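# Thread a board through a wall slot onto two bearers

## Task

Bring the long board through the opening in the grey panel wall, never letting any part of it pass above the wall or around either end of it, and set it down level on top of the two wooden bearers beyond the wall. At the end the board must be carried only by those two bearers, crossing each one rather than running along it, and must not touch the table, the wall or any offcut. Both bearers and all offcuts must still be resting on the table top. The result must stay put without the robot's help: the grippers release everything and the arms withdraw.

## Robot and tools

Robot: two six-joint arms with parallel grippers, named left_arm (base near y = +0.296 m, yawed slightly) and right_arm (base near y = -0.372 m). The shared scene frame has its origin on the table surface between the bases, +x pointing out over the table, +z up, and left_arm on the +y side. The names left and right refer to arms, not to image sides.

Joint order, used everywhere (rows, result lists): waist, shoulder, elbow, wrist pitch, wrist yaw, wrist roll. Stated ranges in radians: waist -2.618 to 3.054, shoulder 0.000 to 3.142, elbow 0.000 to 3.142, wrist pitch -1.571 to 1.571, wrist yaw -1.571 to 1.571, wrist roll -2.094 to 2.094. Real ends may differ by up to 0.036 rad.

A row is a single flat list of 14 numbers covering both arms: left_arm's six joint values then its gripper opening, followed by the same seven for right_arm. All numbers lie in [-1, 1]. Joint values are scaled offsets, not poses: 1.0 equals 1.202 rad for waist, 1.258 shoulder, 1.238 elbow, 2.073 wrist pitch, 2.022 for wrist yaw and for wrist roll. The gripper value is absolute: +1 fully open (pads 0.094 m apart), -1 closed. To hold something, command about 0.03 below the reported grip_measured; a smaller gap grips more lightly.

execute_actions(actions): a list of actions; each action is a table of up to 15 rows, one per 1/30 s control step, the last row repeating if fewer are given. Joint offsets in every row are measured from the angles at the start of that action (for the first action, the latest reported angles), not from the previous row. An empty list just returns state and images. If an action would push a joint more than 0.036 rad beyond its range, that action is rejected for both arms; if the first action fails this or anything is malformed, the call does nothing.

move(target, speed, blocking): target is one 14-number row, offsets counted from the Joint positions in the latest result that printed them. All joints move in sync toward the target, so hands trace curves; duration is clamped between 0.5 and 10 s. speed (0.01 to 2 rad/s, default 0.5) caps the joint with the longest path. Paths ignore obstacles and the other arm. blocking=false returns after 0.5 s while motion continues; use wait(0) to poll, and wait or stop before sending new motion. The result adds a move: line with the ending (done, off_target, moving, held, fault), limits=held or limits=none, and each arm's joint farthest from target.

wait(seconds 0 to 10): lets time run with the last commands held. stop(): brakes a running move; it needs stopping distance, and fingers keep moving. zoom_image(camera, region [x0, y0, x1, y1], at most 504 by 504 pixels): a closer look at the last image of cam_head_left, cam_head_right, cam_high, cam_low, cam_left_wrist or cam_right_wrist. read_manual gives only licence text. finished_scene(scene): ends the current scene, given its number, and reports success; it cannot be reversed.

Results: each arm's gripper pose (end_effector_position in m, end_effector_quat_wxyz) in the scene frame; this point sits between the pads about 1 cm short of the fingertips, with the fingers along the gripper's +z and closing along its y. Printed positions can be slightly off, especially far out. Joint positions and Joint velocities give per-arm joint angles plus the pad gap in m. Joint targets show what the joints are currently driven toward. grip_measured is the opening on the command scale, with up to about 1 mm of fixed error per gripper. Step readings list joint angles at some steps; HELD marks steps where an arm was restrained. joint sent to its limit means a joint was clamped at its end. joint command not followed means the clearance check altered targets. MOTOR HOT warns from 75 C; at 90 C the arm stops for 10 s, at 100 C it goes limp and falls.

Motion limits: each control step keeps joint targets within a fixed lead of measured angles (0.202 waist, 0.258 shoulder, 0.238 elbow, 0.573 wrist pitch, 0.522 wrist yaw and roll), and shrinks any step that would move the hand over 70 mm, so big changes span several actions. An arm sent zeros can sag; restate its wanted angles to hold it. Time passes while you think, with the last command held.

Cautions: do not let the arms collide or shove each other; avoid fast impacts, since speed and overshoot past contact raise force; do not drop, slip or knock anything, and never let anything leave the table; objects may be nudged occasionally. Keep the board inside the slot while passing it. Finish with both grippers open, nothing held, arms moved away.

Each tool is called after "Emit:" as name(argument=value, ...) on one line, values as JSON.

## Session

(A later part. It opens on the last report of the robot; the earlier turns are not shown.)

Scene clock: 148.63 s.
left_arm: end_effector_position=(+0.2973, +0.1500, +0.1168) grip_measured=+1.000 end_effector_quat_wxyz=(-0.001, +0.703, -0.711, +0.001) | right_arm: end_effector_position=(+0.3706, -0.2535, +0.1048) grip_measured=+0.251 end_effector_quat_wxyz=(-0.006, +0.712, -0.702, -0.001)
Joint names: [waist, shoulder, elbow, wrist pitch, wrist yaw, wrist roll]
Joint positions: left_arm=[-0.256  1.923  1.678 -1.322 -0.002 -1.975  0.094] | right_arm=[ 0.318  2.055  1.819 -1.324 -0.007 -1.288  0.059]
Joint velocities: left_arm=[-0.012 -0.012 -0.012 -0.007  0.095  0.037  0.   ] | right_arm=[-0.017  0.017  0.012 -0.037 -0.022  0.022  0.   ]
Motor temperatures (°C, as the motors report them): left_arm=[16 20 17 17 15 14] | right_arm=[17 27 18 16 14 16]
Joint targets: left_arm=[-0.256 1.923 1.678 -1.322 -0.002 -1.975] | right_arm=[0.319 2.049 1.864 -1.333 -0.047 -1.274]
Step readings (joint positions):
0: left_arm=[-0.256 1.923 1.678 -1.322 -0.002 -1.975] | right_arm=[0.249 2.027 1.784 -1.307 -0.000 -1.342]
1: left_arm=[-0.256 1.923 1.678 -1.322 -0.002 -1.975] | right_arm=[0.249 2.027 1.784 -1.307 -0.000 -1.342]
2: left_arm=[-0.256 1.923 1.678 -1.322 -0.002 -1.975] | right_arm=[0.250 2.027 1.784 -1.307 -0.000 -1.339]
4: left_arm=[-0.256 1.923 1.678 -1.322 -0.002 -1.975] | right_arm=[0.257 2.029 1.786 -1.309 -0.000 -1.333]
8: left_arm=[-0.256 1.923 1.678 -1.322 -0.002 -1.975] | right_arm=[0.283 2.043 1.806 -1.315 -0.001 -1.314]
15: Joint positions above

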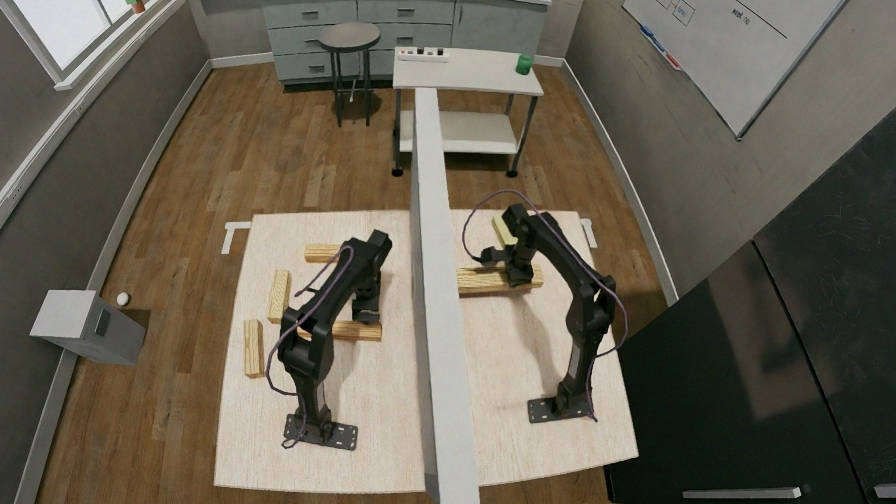

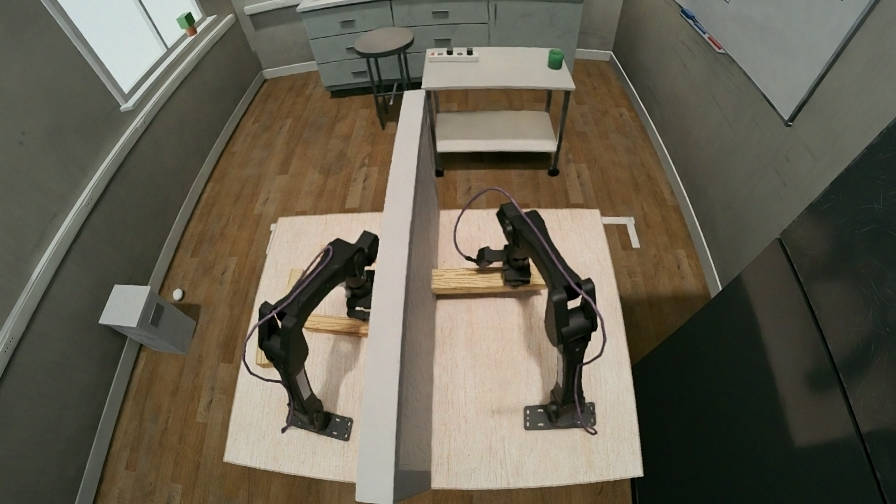

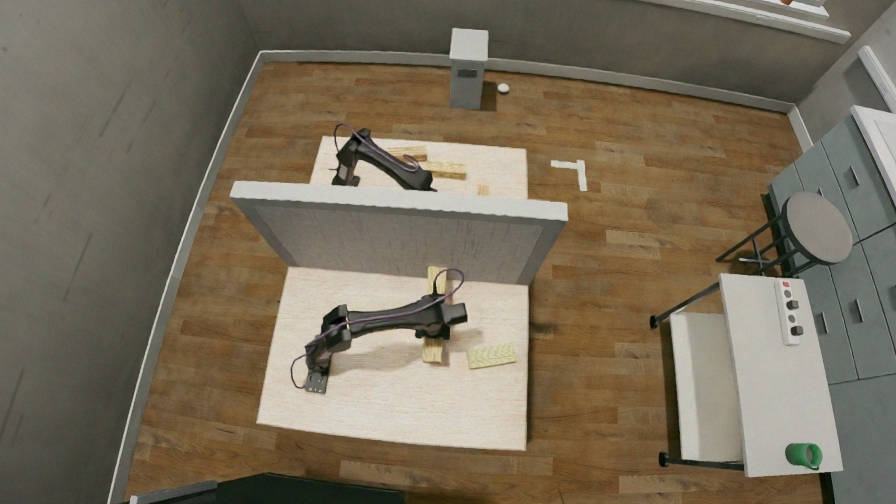

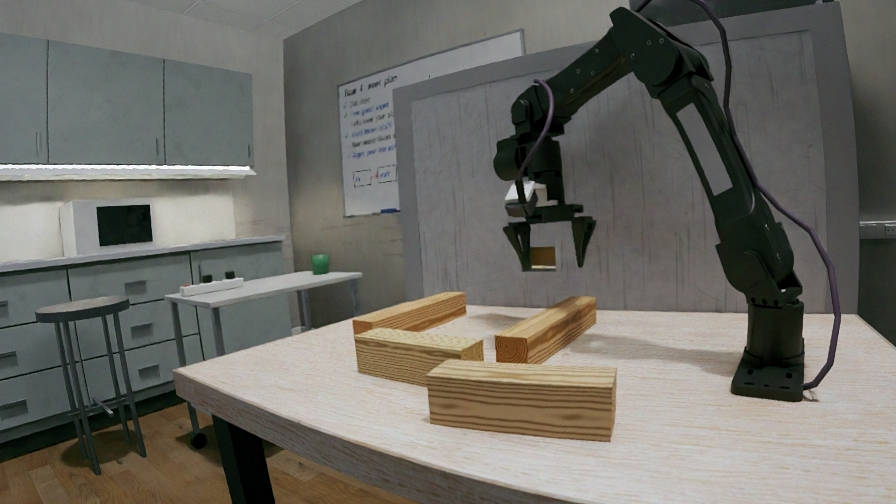

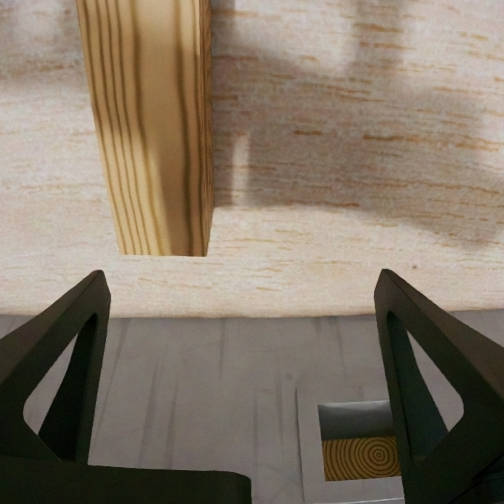

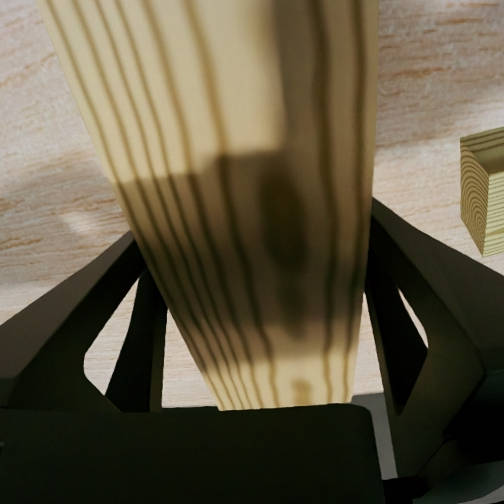

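Emit:
execute_actions(actions=[[[0,0,0,0,0,0,1,0.0008,-0.0013,0.0419,-0.0057,-0.0198,0.011,0.2],[0,0,0,0,0,0,1,0.0008,0.0022,0.0474,-0.0071,-0.0198,0.0152,0.2],[0,0,0,0,0,0,1,0.0052,0.0057,0.053,-0.0085,-0.0198,0.0193,0.2],[0,0,0,0,0,0,1,0.0096,0.0092,0.0586,-0.0099,-0.0198,0.0235,0.2],[0,0,0,0,0,0,1,0.014,0.0126,0.0641,-0.0112,-0.0198,0.0276,0.2],[0,0,0,0,0,0,1,0.0184,0.0161,0.0697,-0.0126,-0.0198,0.0318,0.2],[0,0,0,0,0,0,1,0.0229,0.0196,0.0752,-0.014,-0.0198,0.0359,0.2],[0,0,0,0,0,0,1,0.0273,0.0231,0.0808,-0.0154,-0.0198,0.0401,0.2],[0,0,0,0,0,0,1,0.0317,0.0231,0.0808,-0.0154,-0.0198,0.0401,0.2],[0,0,0,0,0,0,1,0.0361,0.0231,0.0808,-0.0154,-0.0198,0.0401,0.2],[0,0,0,0,0,0,1,0.0405,0.0231,0.0808,-0.0154,-0.0198,0.0401,0.2],[0,0,0,0,0,0,1,0.0449,0.0231,0.0808,-0.0154,-0.0198,0.0401,0.2]]])

Emit:
zoom_image(camera="cam_low", region=[500, 225, 590, 290])

Scene clock: 149.60 s.
left_arm: end_effector_position=(+0.2973, +0.1500, +0.1168) grip_measured=+1.000 end_effector_quat_wxyz=(-0.001, +0.703, -0.711, +0.001) | right_arm: end_effector_position=(+0.3690, -0.2333, +0.1049) grip_measured=+0.251 end_effector_quat_wxyz=(-0.000, +0.706, -0.708, -0.004)
Joint names: [waist, shoulder, elbow, wrist pitch, wrist yaw, wrist roll]
Joint positions: left_arm=[-0.256  1.923  1.678 -1.322 -0.002 -1.975  0.094] | right_arm=[ 0.366  2.091  1.873 -1.356 -0.008 -1.222  0.059]
Joint velocities: left_arm=[ 0.012 -0.002  0.012  0.037  0.007 -0.007  0.   ] | right_arm=[ 0.081 -0.012 -0.007 -0.037  0.007  0.081 -0.   ]
Motor temperatures (°C, as the motors report them): left_arm=[16 20 17 17 15 14] | right_arm=[17 27 18 16 14 16]
Joint targets: left_arm=[-0.256 1.923 1.678 -1.322 -0.002 -1.975] | right_arm=[0.371 2.084 1.919 -1.356 -0.047 -1.207]
Step readings (joint positions):
0: left_arm=[-0.256 1.923 1.678 -1.322 -0.002 -1.975] | right_arm=[0.318 2.055 1.819 -1.329 -0.008 -1.280]
1: left_arm=[-0.256 1.923 1.678 -1.322 -0.002 -1.975] | right_arm=[0.318 2.055 1.819 -1.330 -0.008 -1.279]
2: left_arm=[-0.256 1.923 1.678 -1.322 -0.002 -1.975] | right_arm=[0.318 2.056 1.821 -1.332 -0.008 -1.276]
4: left_arm=[-0.256 1.923 1.678 -1.322 -0.002 -1.975] | right_arm=[0.318 2.063 1.834 -1.340 -0.008 -1.268]
8: left_arm=[-0.256 1.923 1.678 -1.322 -0.002 -1.975] | right_arm=[0.328 2.081 1.862 -1.353 -0.007 -1.251]
15: Joint positions above

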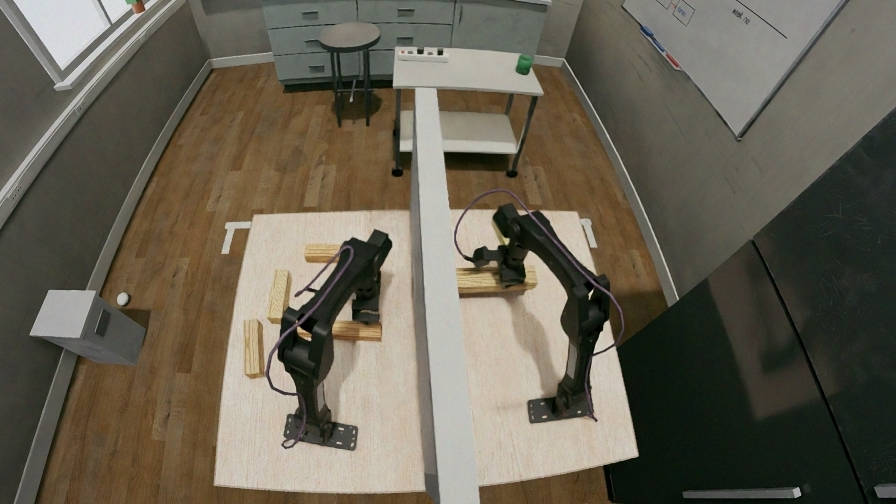

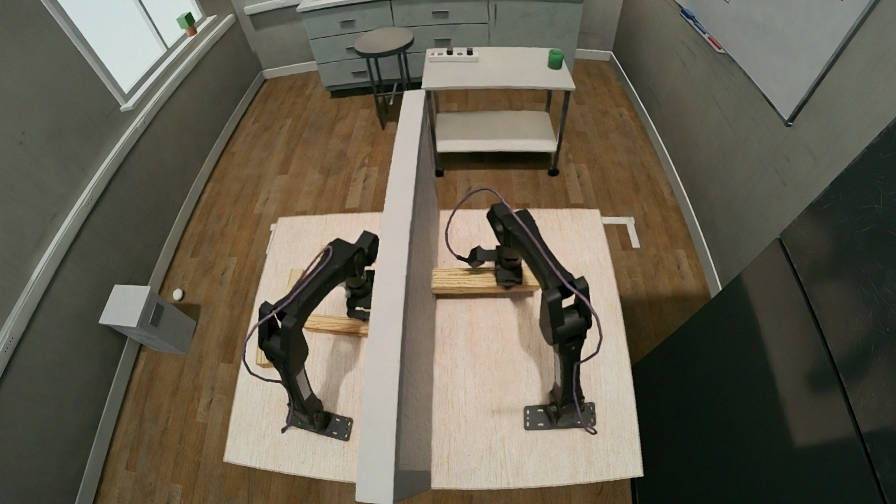

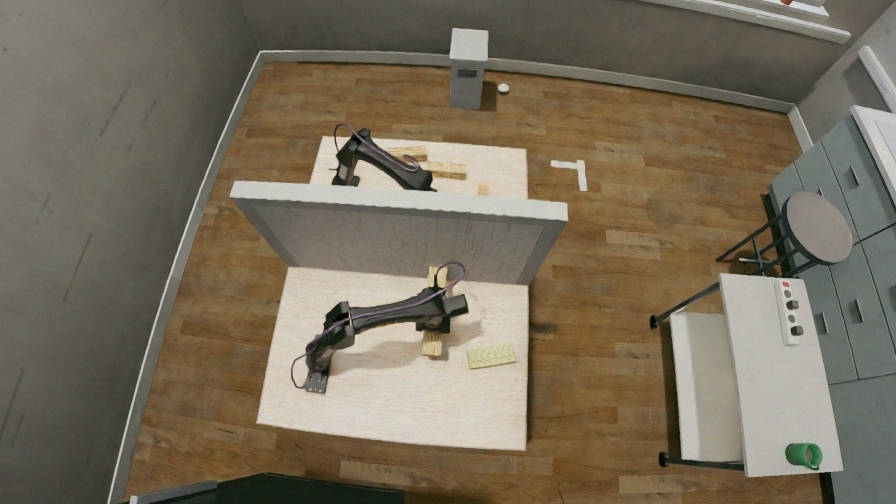

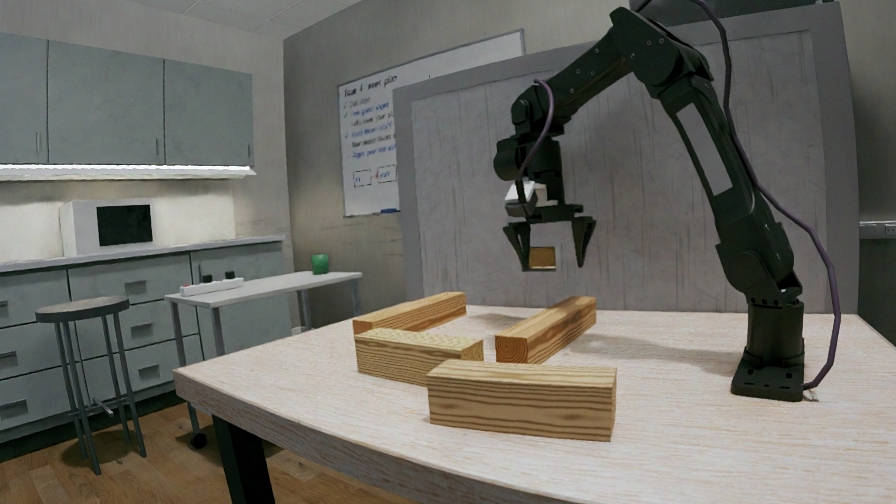

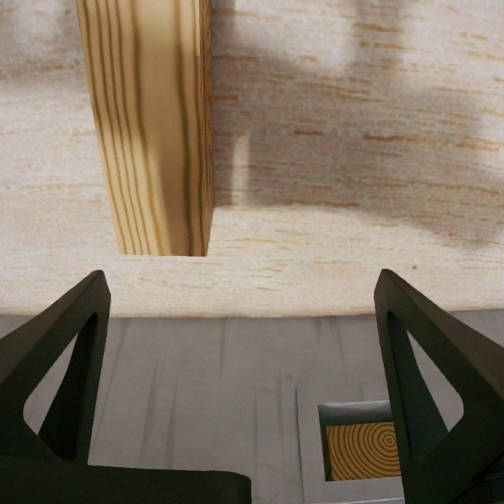

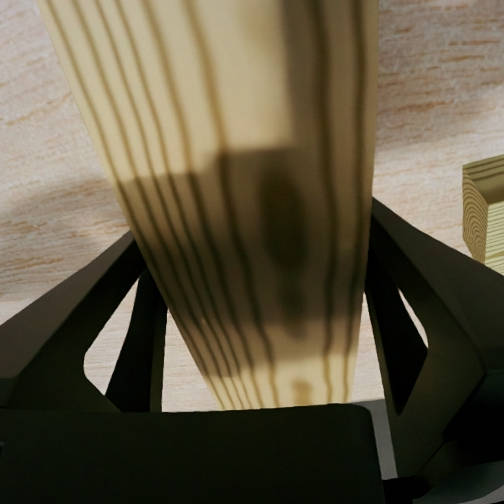

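Region (500, 225, 590, 290) of cam_low's 896x504 image, scaled by 5.600, with more detail than that image has.

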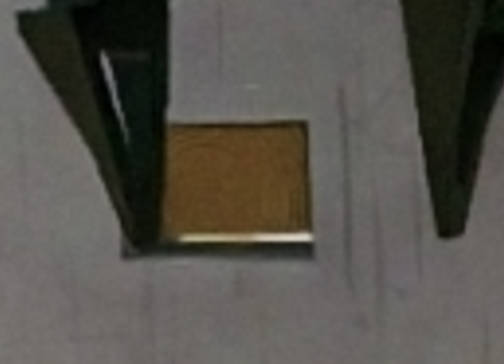

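Emit:
execute_actions(actions=[[[0,0,0,0,0,0,1,0.0083,-0.0026,0.0416,-0.0008,-0.0193,0.0098,0.2],[0,0,0,0,0,0,1,0.0124,0.0005,0.0461,-0.0015,-0.0193,0.0121,0.2],[0,0,0,0,0,0,1,0.0165,0.0036,0.0505,-0.0023,-0.0193,0.0145,0.2],[0,0,0,0,0,0,1,0.0205,0.0066,0.055,-0.0031,-0.0193,0.0168,0.2],[0,0,0,0,0,0,1,0.0246,0.0097,0.0594,-0.0038,-0.0193,0.0192,0.2],[0,0,0,0,0,0,1,0.0287,0.0127,0.0639,-0.0046,-0.0193,0.0215,0.2],[0,0,0,0,0,0,1,0.0328,0.0158,0.0683,-0.0054,-0.0193,0.0239,0.2],[0,0,0,0,0,0,1,0.0369,0.0188,0.0727,-0.0061,-0.0193,0.0262,0.2],[0,0,0,0,0,0,1,0.041,0.0219,0.0772,-0.0069,-0.0193,0.0286,0.2],[0,0,0,0,0,0,1,0.045,0.0249,0.0816,-0.0077,-0.0193,0.0309,0.2],[0,0,0,0,0,0,1,0.0491,0.028,0.0861,-0.0084,-0.0193,0.0333,0.2],[0,0,0,0,0,0,1,0.0532,0.031,0.0905,-0.0092,-0.0193,0.0356,0.2]]])

Emit:
zoom_image(camera="cam_low", region=[480, 215, 600, 300])

Scene clock: 150.63 s.
left_arm: end_effector_position=(+0.2973, +0.1500, +0.1168) grip_measured=+1.000 end_effector_quat_wxyz=(-0.001, +0.703, -0.711, +0.001) | right_arm: end_effector_position=(+0.3711, -0.2062, +0.1037) grip_measured=+0.251 end_effector_quat_wxyz=(-0.004, +0.707, -0.708, -0.004)
Joint names: [waist, shoulder, elbow, wrist pitch, wrist yaw, wrist roll]
Joint positions: left_arm=[-0.256  1.923  1.678 -1.322 -0.002 -1.975  0.094] | right_arm=[ 0.426  2.137  1.939 -1.368 -0.01  -1.165  0.059]
Joint velocities: left_arm=[-0.007  0.007 -0.012 -0.095  0.022  0.051  0.   ] | right_arm=[ 0.061  0.032  0.022 -0.022 -0.007  0.066  0.   ]
Motor temperatures (°C, as the motors report them): left_arm=[16 20 17 17 15 14] | right_arm=[17 27 18 16 14 16]
Joint targets: left_arm=[-0.256 1.923 1.678 -1.322 -0.002 -1.975] | right_arm=[0.430 2.130 1.985 -1.375 -0.047 -1.150]
Step readings (joint positions):
0: left_arm=[-0.256 1.923 1.678 -1.322 -0.002 -1.975] | right_arm=[0.369 2.091 1.873 -1.356 -0.009 -1.213]
1: left_arm=[-0.256 1.923 1.678 -1.322 -0.002 -1.975] | right_arm=[0.369 2.091 1.873 -1.356 -0.009 -1.212]
2: left_arm=[-0.256 1.923 1.678 -1.322 -0.002 -1.975] | right_arm=[0.369 2.091 1.873 -1.356 -0.009 -1.211]
4: left_arm=[-0.256 1.923 1.678 -1.322 -0.002 -1.975] | right_arm=[0.372 2.097 1.884 -1.363 -0.009 -1.206]
8: left_arm=[-0.256 1.923 1.678 -1.322 -0.002 -1.975] | right_arm=[0.389 2.113 1.910 -1.364 -0.009 -1.191]
15: Joint positions above

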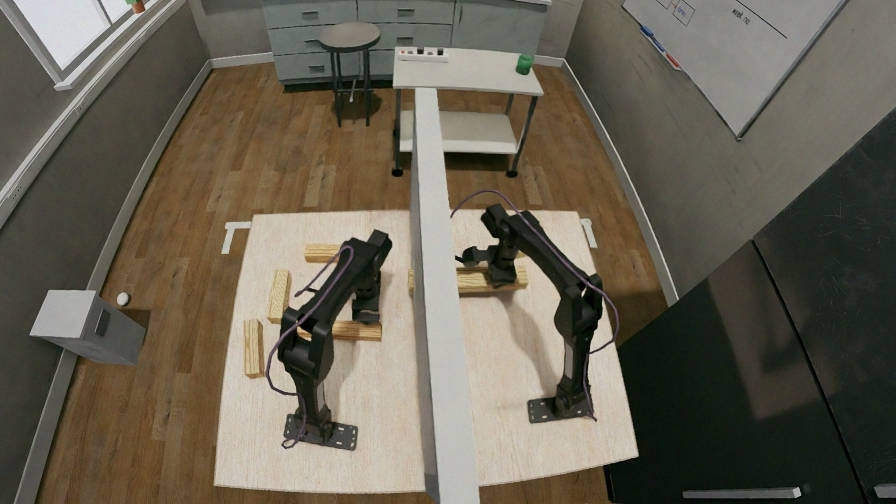

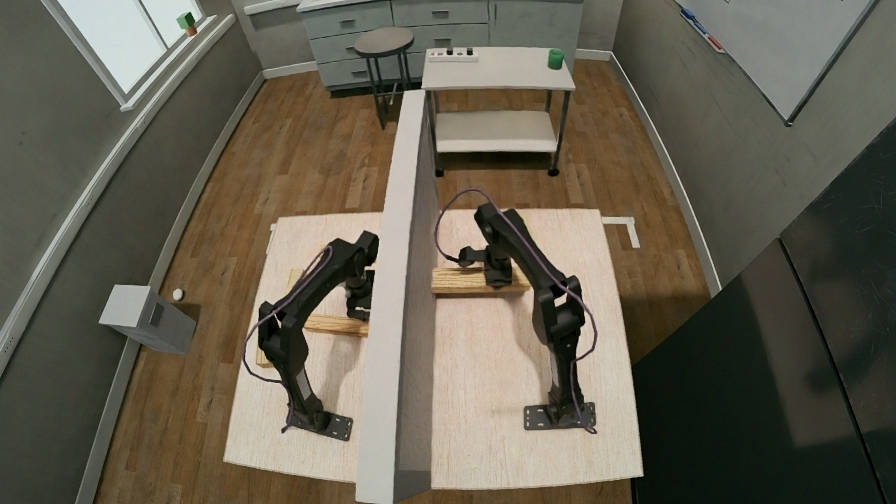

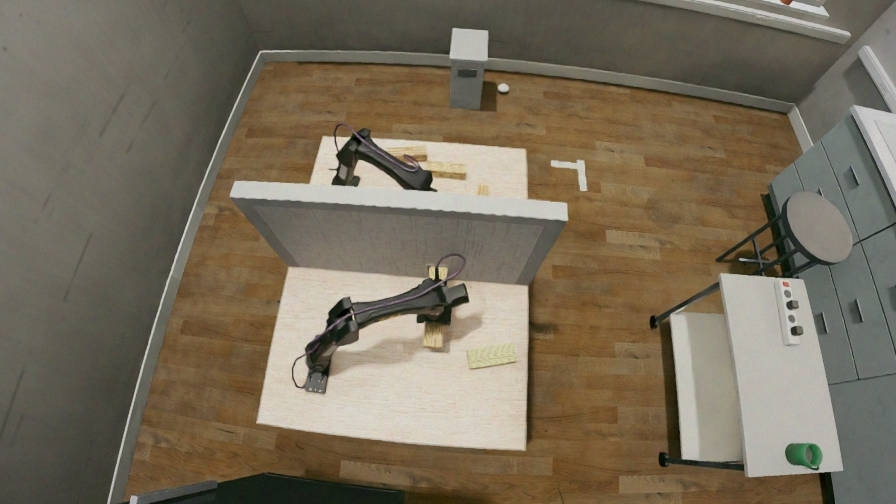

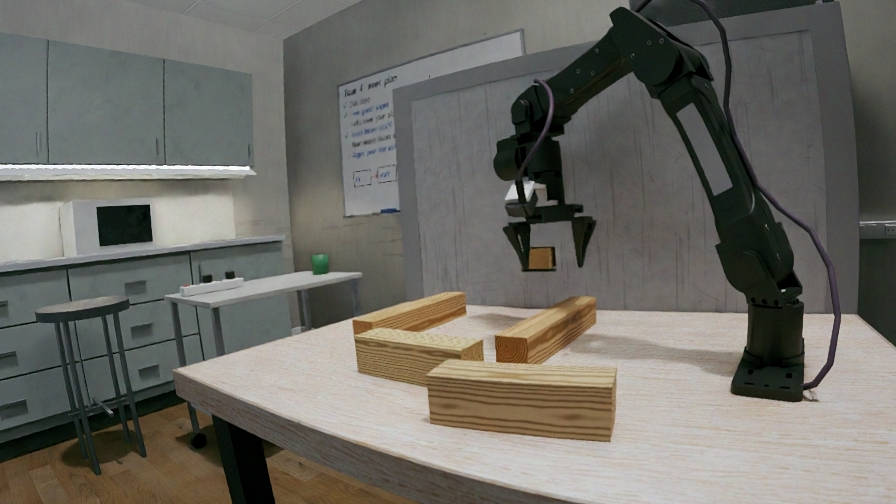

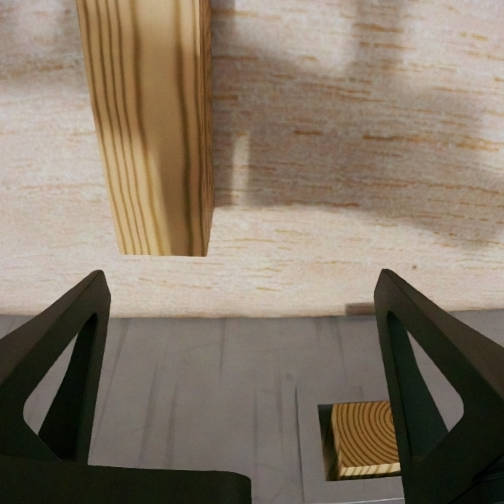

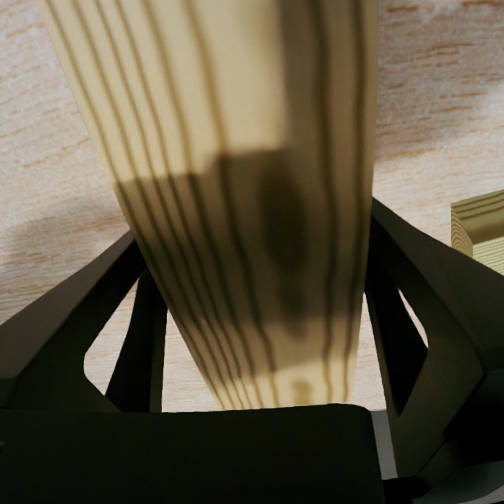

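Region (480, 215, 600, 300) of cam_low's 896x504 image, scaled by 4.200, with more detail than that image has; it fills the top 357 rows of this view, and the rest is white.

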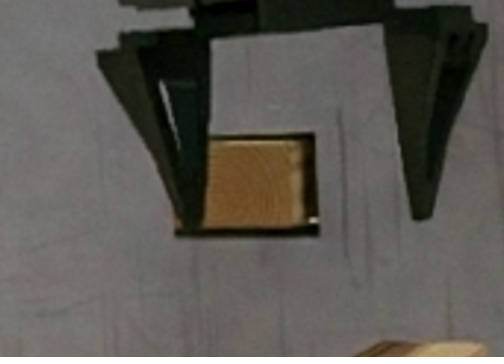

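Emit:
execute_actions(actions=[])

Scene clock: 151.07 s.
left_arm: end_effector_position=(+0.2973, +0.1500, +0.1168) grip_measured=+1.000 end_effector_quat_wxyz=(-0.001, +0.703, -0.711, +0.001) | right_arm: end_effector_position=(+0.3693, -0.2059, +0.1033) grip_measured=+0.251 end_effector_quat_wxyz=(-0.001, +0.704, -0.710, -0.005)
Joint names: [waist, shoulder, elbow, wrist pitch, wrist yaw, wrist roll]
Joint positions: left_arm=[-0.256  1.923  1.678 -1.322 -0.002 -1.975  0.094] | right_arm=[ 0.428  2.138  1.939 -1.374 -0.01  -1.156  0.059]
Joint velocities: left_arm=[-0.012 -0.007  0.002  0.007  0.037 -0.081  0.   ] | right_arm=[ 0.032  0.002 -0.017 -0.081 -0.007 -0.007  0.   ]
Motor temperatures (°C, as the motors report them): left_arm=[16 20 17 17 15 14] | right_arm=[17 27 18 16 14 16]
Joint targets: left_arm=[-0.256 1.923 1.678 -1.322 -0.002 -1.975] | right_arm=[0.431 2.130 1.985 -1.375 -0.047 -1.150]

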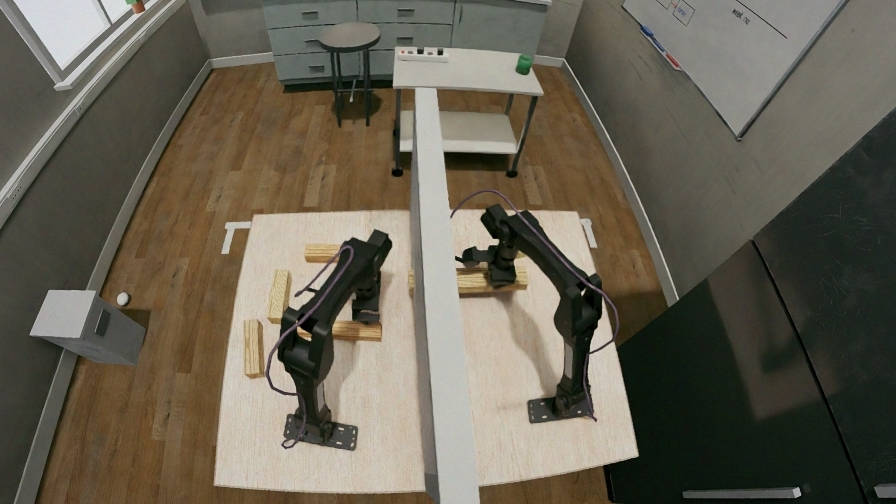

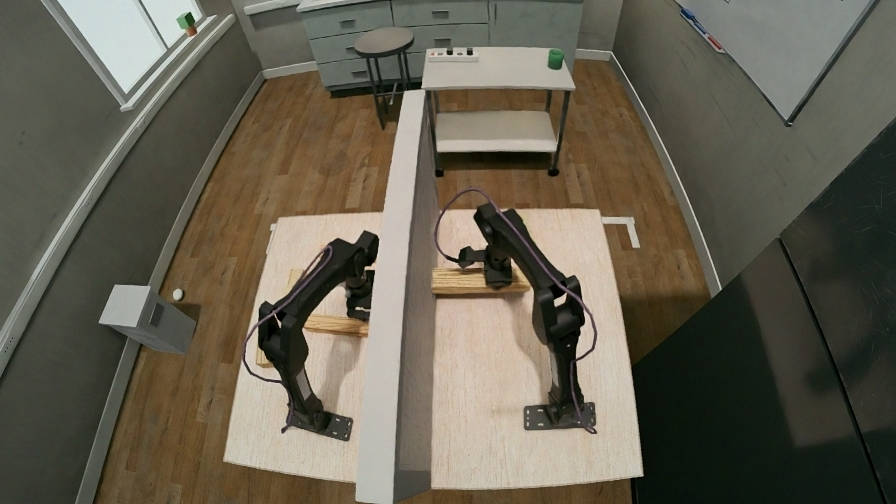

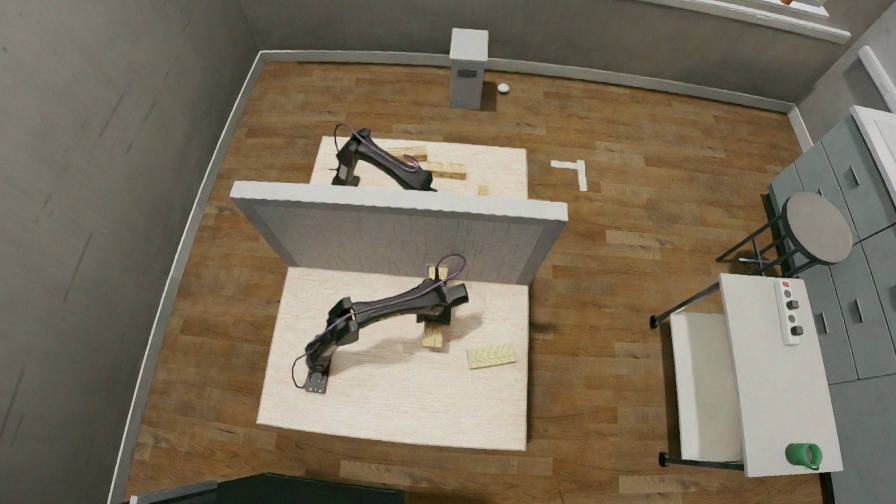

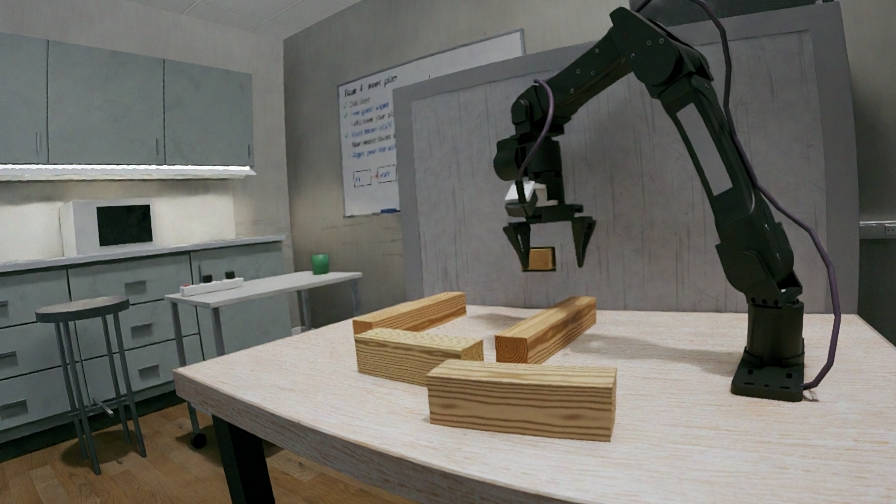

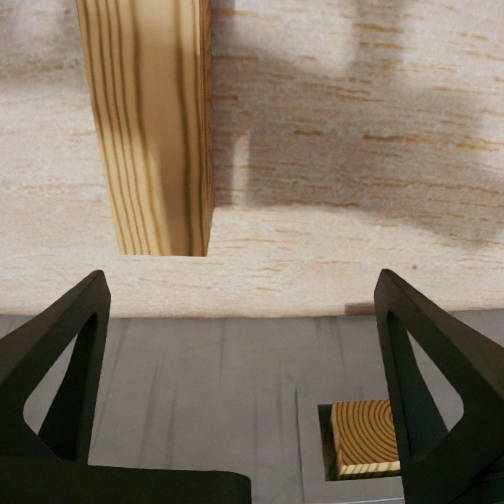

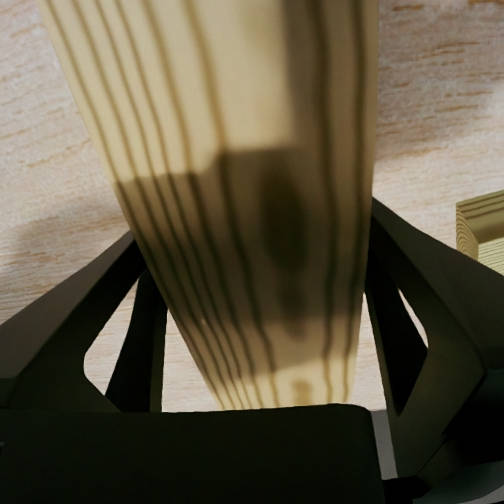

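Emit:
execute_actions(actions=[[[-0.0026,0.0224,0.0333,-0.0058,0,-0.0015,1,0.0065,-0.0024,0.0437,-0.0023,-0.0183,0.0056,0.2],[-0.0052,0.0448,0.0667,-0.0116,0,-0.0031,1,0.0104,0.0017,0.0503,-0.0040,-0.0183,0.0081,0.2],[-0.0078,0.0672,0.1,-0.0175,0,-0.0046,1,0.0144,0.0057,0.0568,-0.0058,-0.0183,0.0107,0.2],[-0.0104,0.0896,0.1333,-0.0233,0,-0.0062,1,0.0183,0.0098,0.0633,-0.0076,-0.0183,0.0132,0.2],[-0.0130,0.112,0.1667,-0.0291,0,-0.0077,1,0.0223,0.0138,0.0698,-0.0093,-0.0183,0.0158,0.2],[-0.0156,0.1344,0.2,-0.0349,0,-0.0093,1,0.0262,0.0178,0.0764,-0.0111,-0.0183,0.0183,0.2],[-0.0182,0.1568,0.2333,-0.0407,0,-0.0108,1,0.0302,0.0219,0.0829,-0.0129,-0.0183,0.0209,0.2],[-0.0207,0.1792,0.2667,-0.0466,0,-0.0124,1,0.0341,0.0259,0.0894,-0.0146,-0.0183,0.0234,0.2],[-0.0233,0.2016,0.3,-0.0524,0,-0.0139,1,0.0381,0.0300,0.0959,-0.0164,-0.0183,0.0260,0.2],[-0.0259,0.224,0.3333,-0.0582,0,-0.0155,1,0.0420,0.0340,0.1025,-0.0182,-0.0183,0.0285,0.2],[-0.0285,0.2464,0.3667,-0.0640,0,-0.0170,1,0.0460,0.0380,0.1090,-0.0199,-0.0183,0.0311,0.2],[-0.0311,0.2688,0.4,-0.0698,0,-0.0186,1,0.0499,0.0421,0.1155,-0.0217,-0.0183,0.0336,0.2],[-0.0337,0.2912,0.4333,-0.0757,0,-0.0201,1,0.0499,0.0421,0.1155,-0.0217,-0.0183,0.0336,0.2],[-0.0363,0.3136,0.4667,-0.0815,0,-0.0217,1,0.0499,0.0421,0.1155,-0.0217,-0.0183,0.0336,0.2],[-0.0389,0.336,0.5,-0.0873,0,-0.0232,1,0.0499,0.0421,0.1155,-0.0217,-0.0183,0.0336,0.2]]])

Emit:
wait(seconds=0.6)

Scene clock: 154.70 s.
left_arm: end_effector_position=(+0.3750, +0.0991, +0.1081) grip_measured=+1.000 end_effector_quat_wxyz=(-0.010, +0.701, -0.712, +0.024) | right_arm: end_effector_position=(+0.3712, -0.1793, +0.1034) grip_measured=+0.251 end_effector_quat_wxyz=(-0.001, +0.705, -0.709, -0.005)
Joint names: [waist, shoulder, elbow, wrist pitch, wrist yaw, wrist roll]
Joint positions: left_arm=[-0.289  2.289  2.203 -1.432 -0.002 -2.005  0.094] | right_arm=[ 0.483  2.198  2.035 -1.409 -0.011 -1.104  0.059]
Joint velocities: left_arm=[-0.095  0.794  1.175 -0.198  0.007 -0.095  0.   ] | right_arm=[ 0.071  0.027  0.032 -0.051 -0.037  0.125 -0.001]
Motor temperatures (°C, as the motors report them): left_arm=[16 21 17 17 15 14] | right_arm=[17 27 18 16 14 16]
Joint targets: left_arm=[-0.303 2.346 2.297 -1.503 -0.002 -2.022] | right_arm=[0.488 2.191 2.082 -1.419 -0.047 -1.088]
Step readings (joint positions):
0: left_arm=[-0.256 1.923 1.678 -1.322 -0.002 -1.975] | right_arm=[0.428 2.138 1.939 -1.375 -0.010 -1.155]
1: left_arm=[-0.256 1.924 1.679 -1.323 -0.002 -1.975] | right_arm=[0.428 2.138 1.939 -1.375 -0.010 -1.155]
2: left_arm=[-0.256 1.932 1.691 -1.332 -0.002 -1.976] | right_arm=[0.428 2.140 1.943 -1.378 -0.010 -1.153]
4: left_arm=[-0.256 1.971 1.751 -1.351 -0.002 -1.978] | right_arm=[0.430 2.148 1.958 -1.386 -0.010 -1.148]
8: left_arm=[-0.263 2.085 1.917 -1.369 -0.002 -1.986] | right_arm=[0.446 2.168 1.992 -1.394 -0.010 -1.133]
15: Joint positions above

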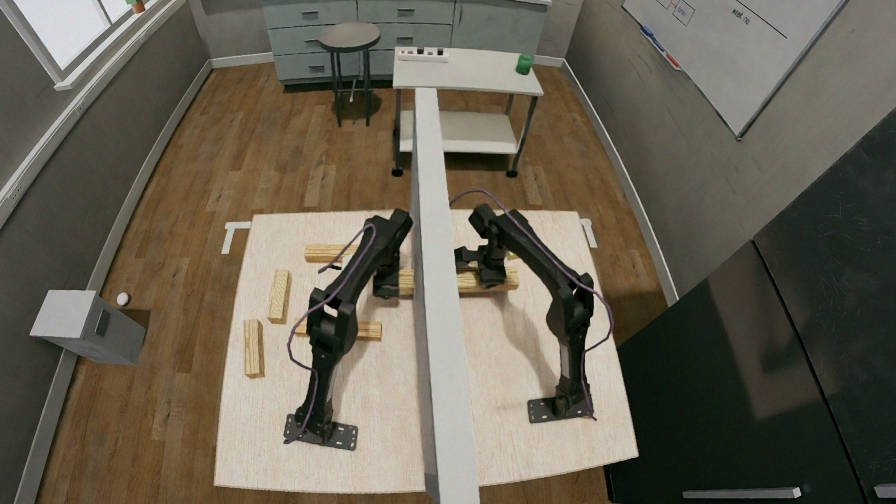

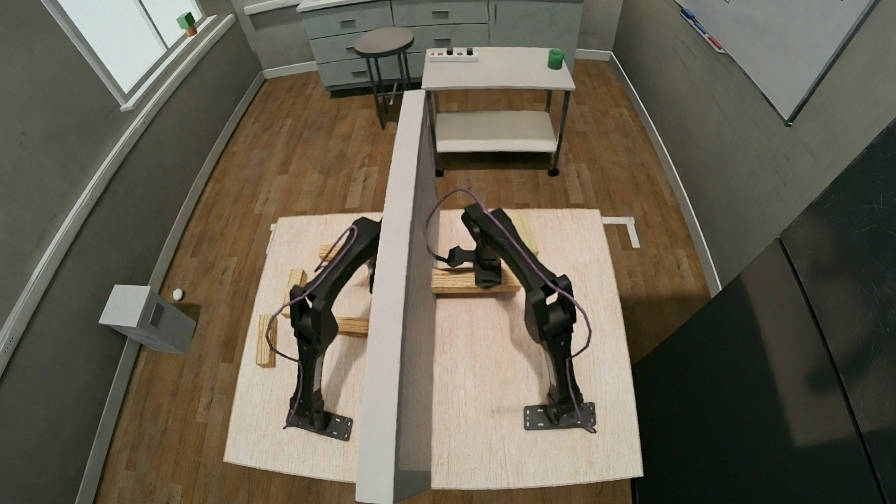

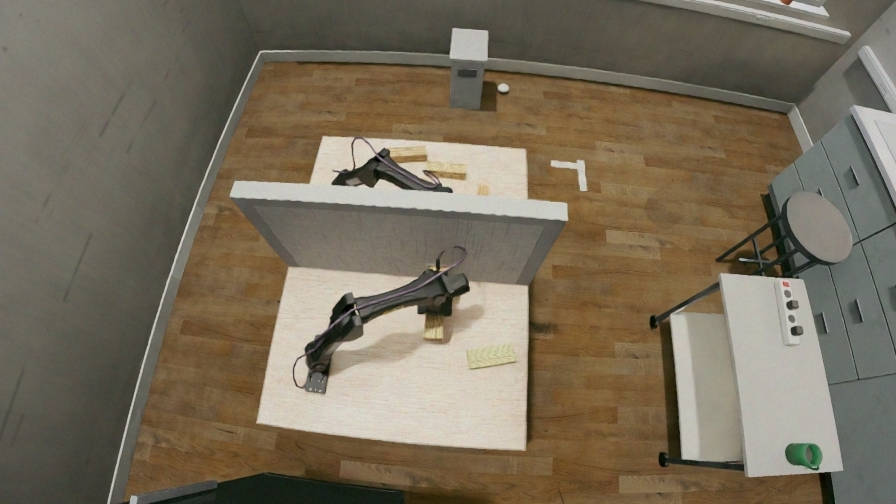

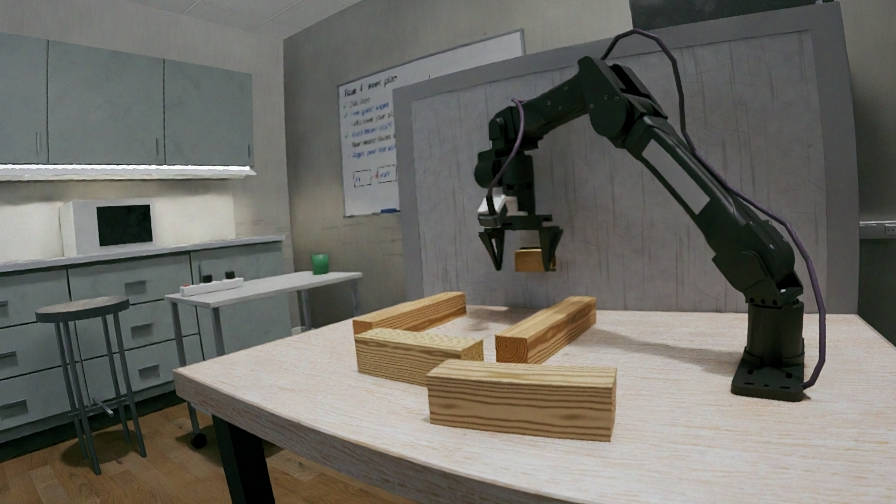

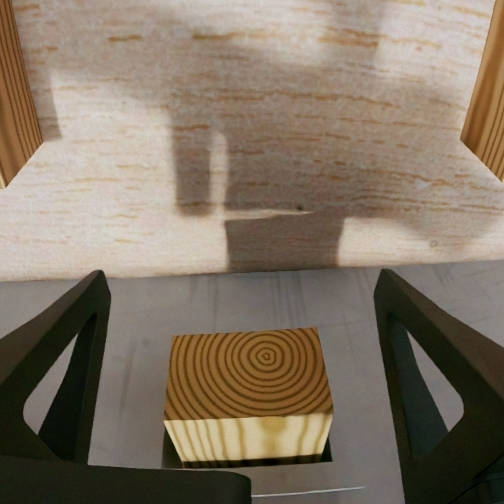

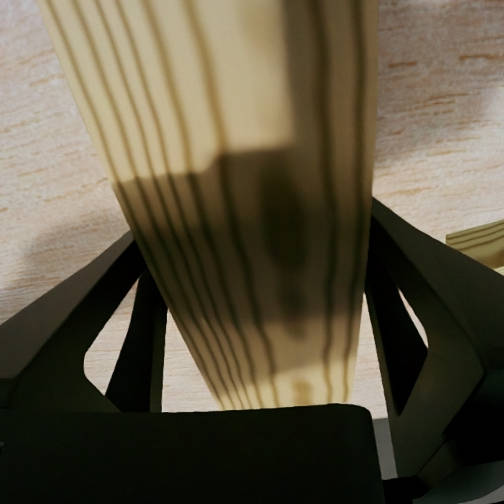

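Scene clock: 155.30 s.
left_arm: end_effector_position=(+0.3746, +0.0977, +0.1035) grip_measured=+1.000 end_effector_quat_wxyz=(-0.002, +0.705, -0.709, +0.010) | right_arm: end_effector_position=(+0.3682, -0.1797, +0.1030) grip_measured=+0.251 end_effector_quat_wxyz=(+0.005, +0.703, -0.712, -0.007)
Joint names: [waist, shoulder, elbow, wrist pitch, wrist yaw, wrist roll]
Joint positions: left_arm=[-0.29   2.336  2.266 -1.481  0.002 -2.017  0.094] | right_arm=[ 0.485  2.199  2.035 -1.42  -0.011 -1.094  0.059]
Joint velocities: left_arm=[ 0.017 -0.032  0.002 -0.051  0.051 -0.007  0.   ] | right_arm=[ 0.007 -0.002  0.012 -0.022 -0.066 -0.022  0.   ]
Motor temperatures (°C, as the motors report them): left_arm=[16 21 17 17 15 14] | right_arm=[17 27 18 16 14 16]
Joint targets: left_arm=[-0.302 2.346 2.297 -1.503 -0.002 -2.022] | right_arm=[0.488 2.191 2.082 -1.420 -0.047 -1.088]
wait: 0.60 s; no rest

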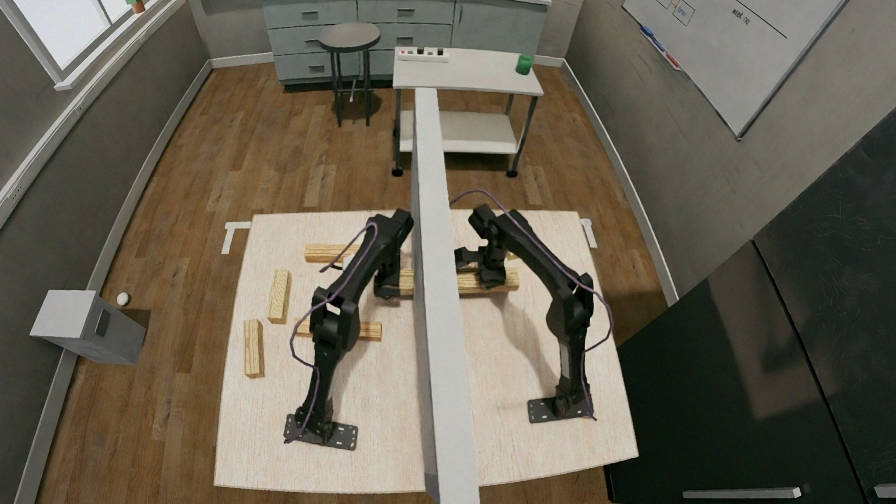

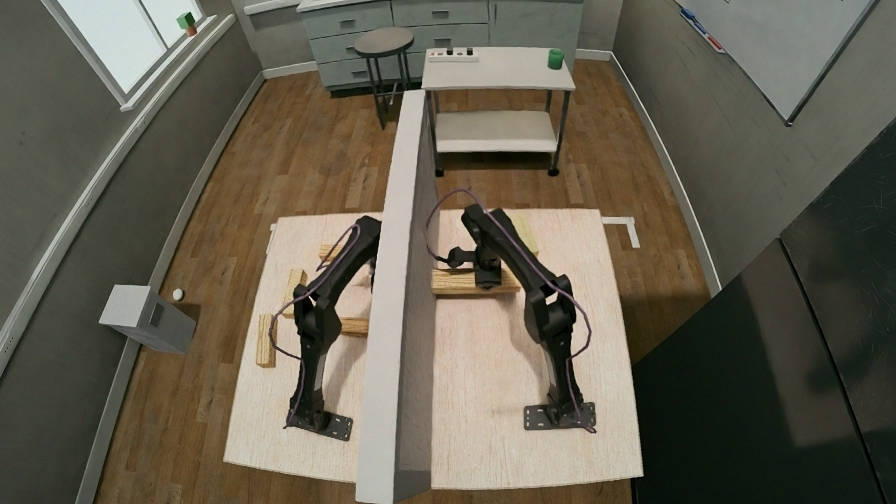

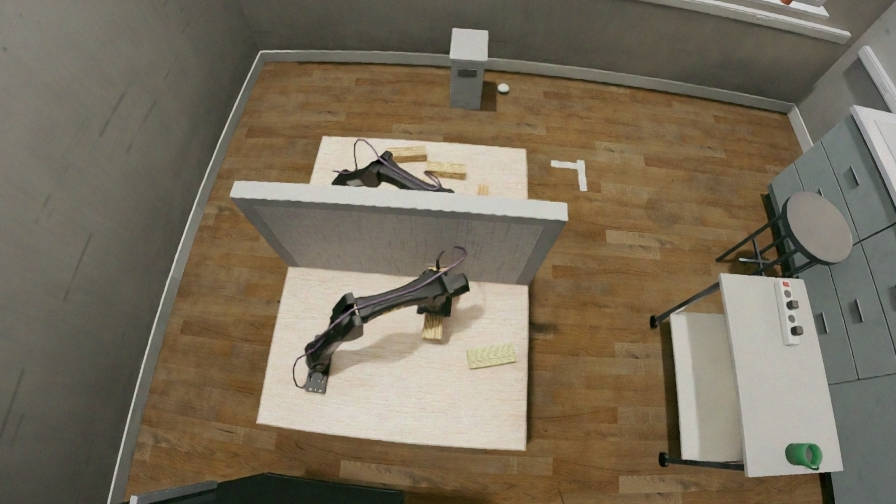

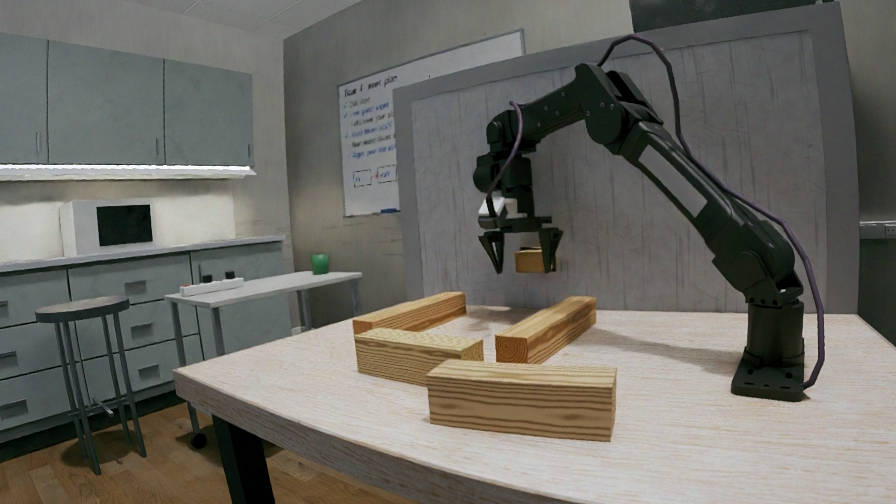

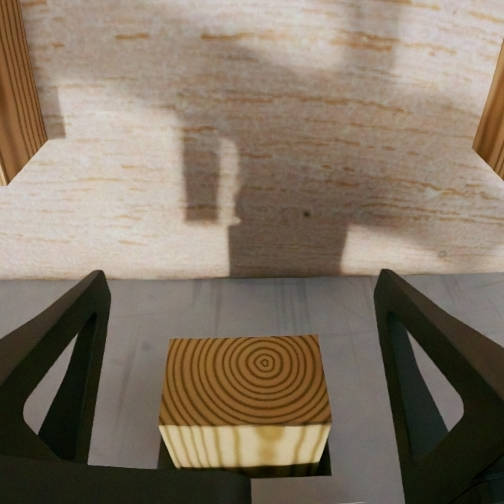

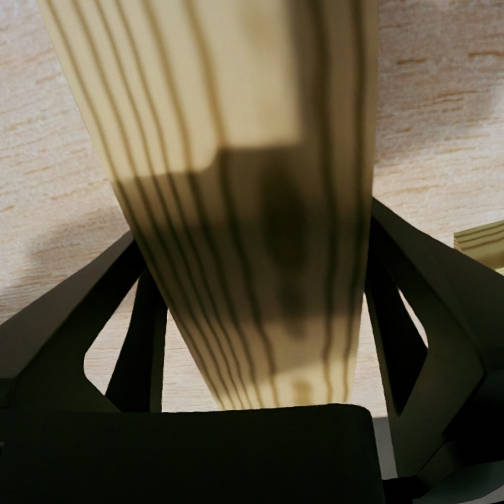

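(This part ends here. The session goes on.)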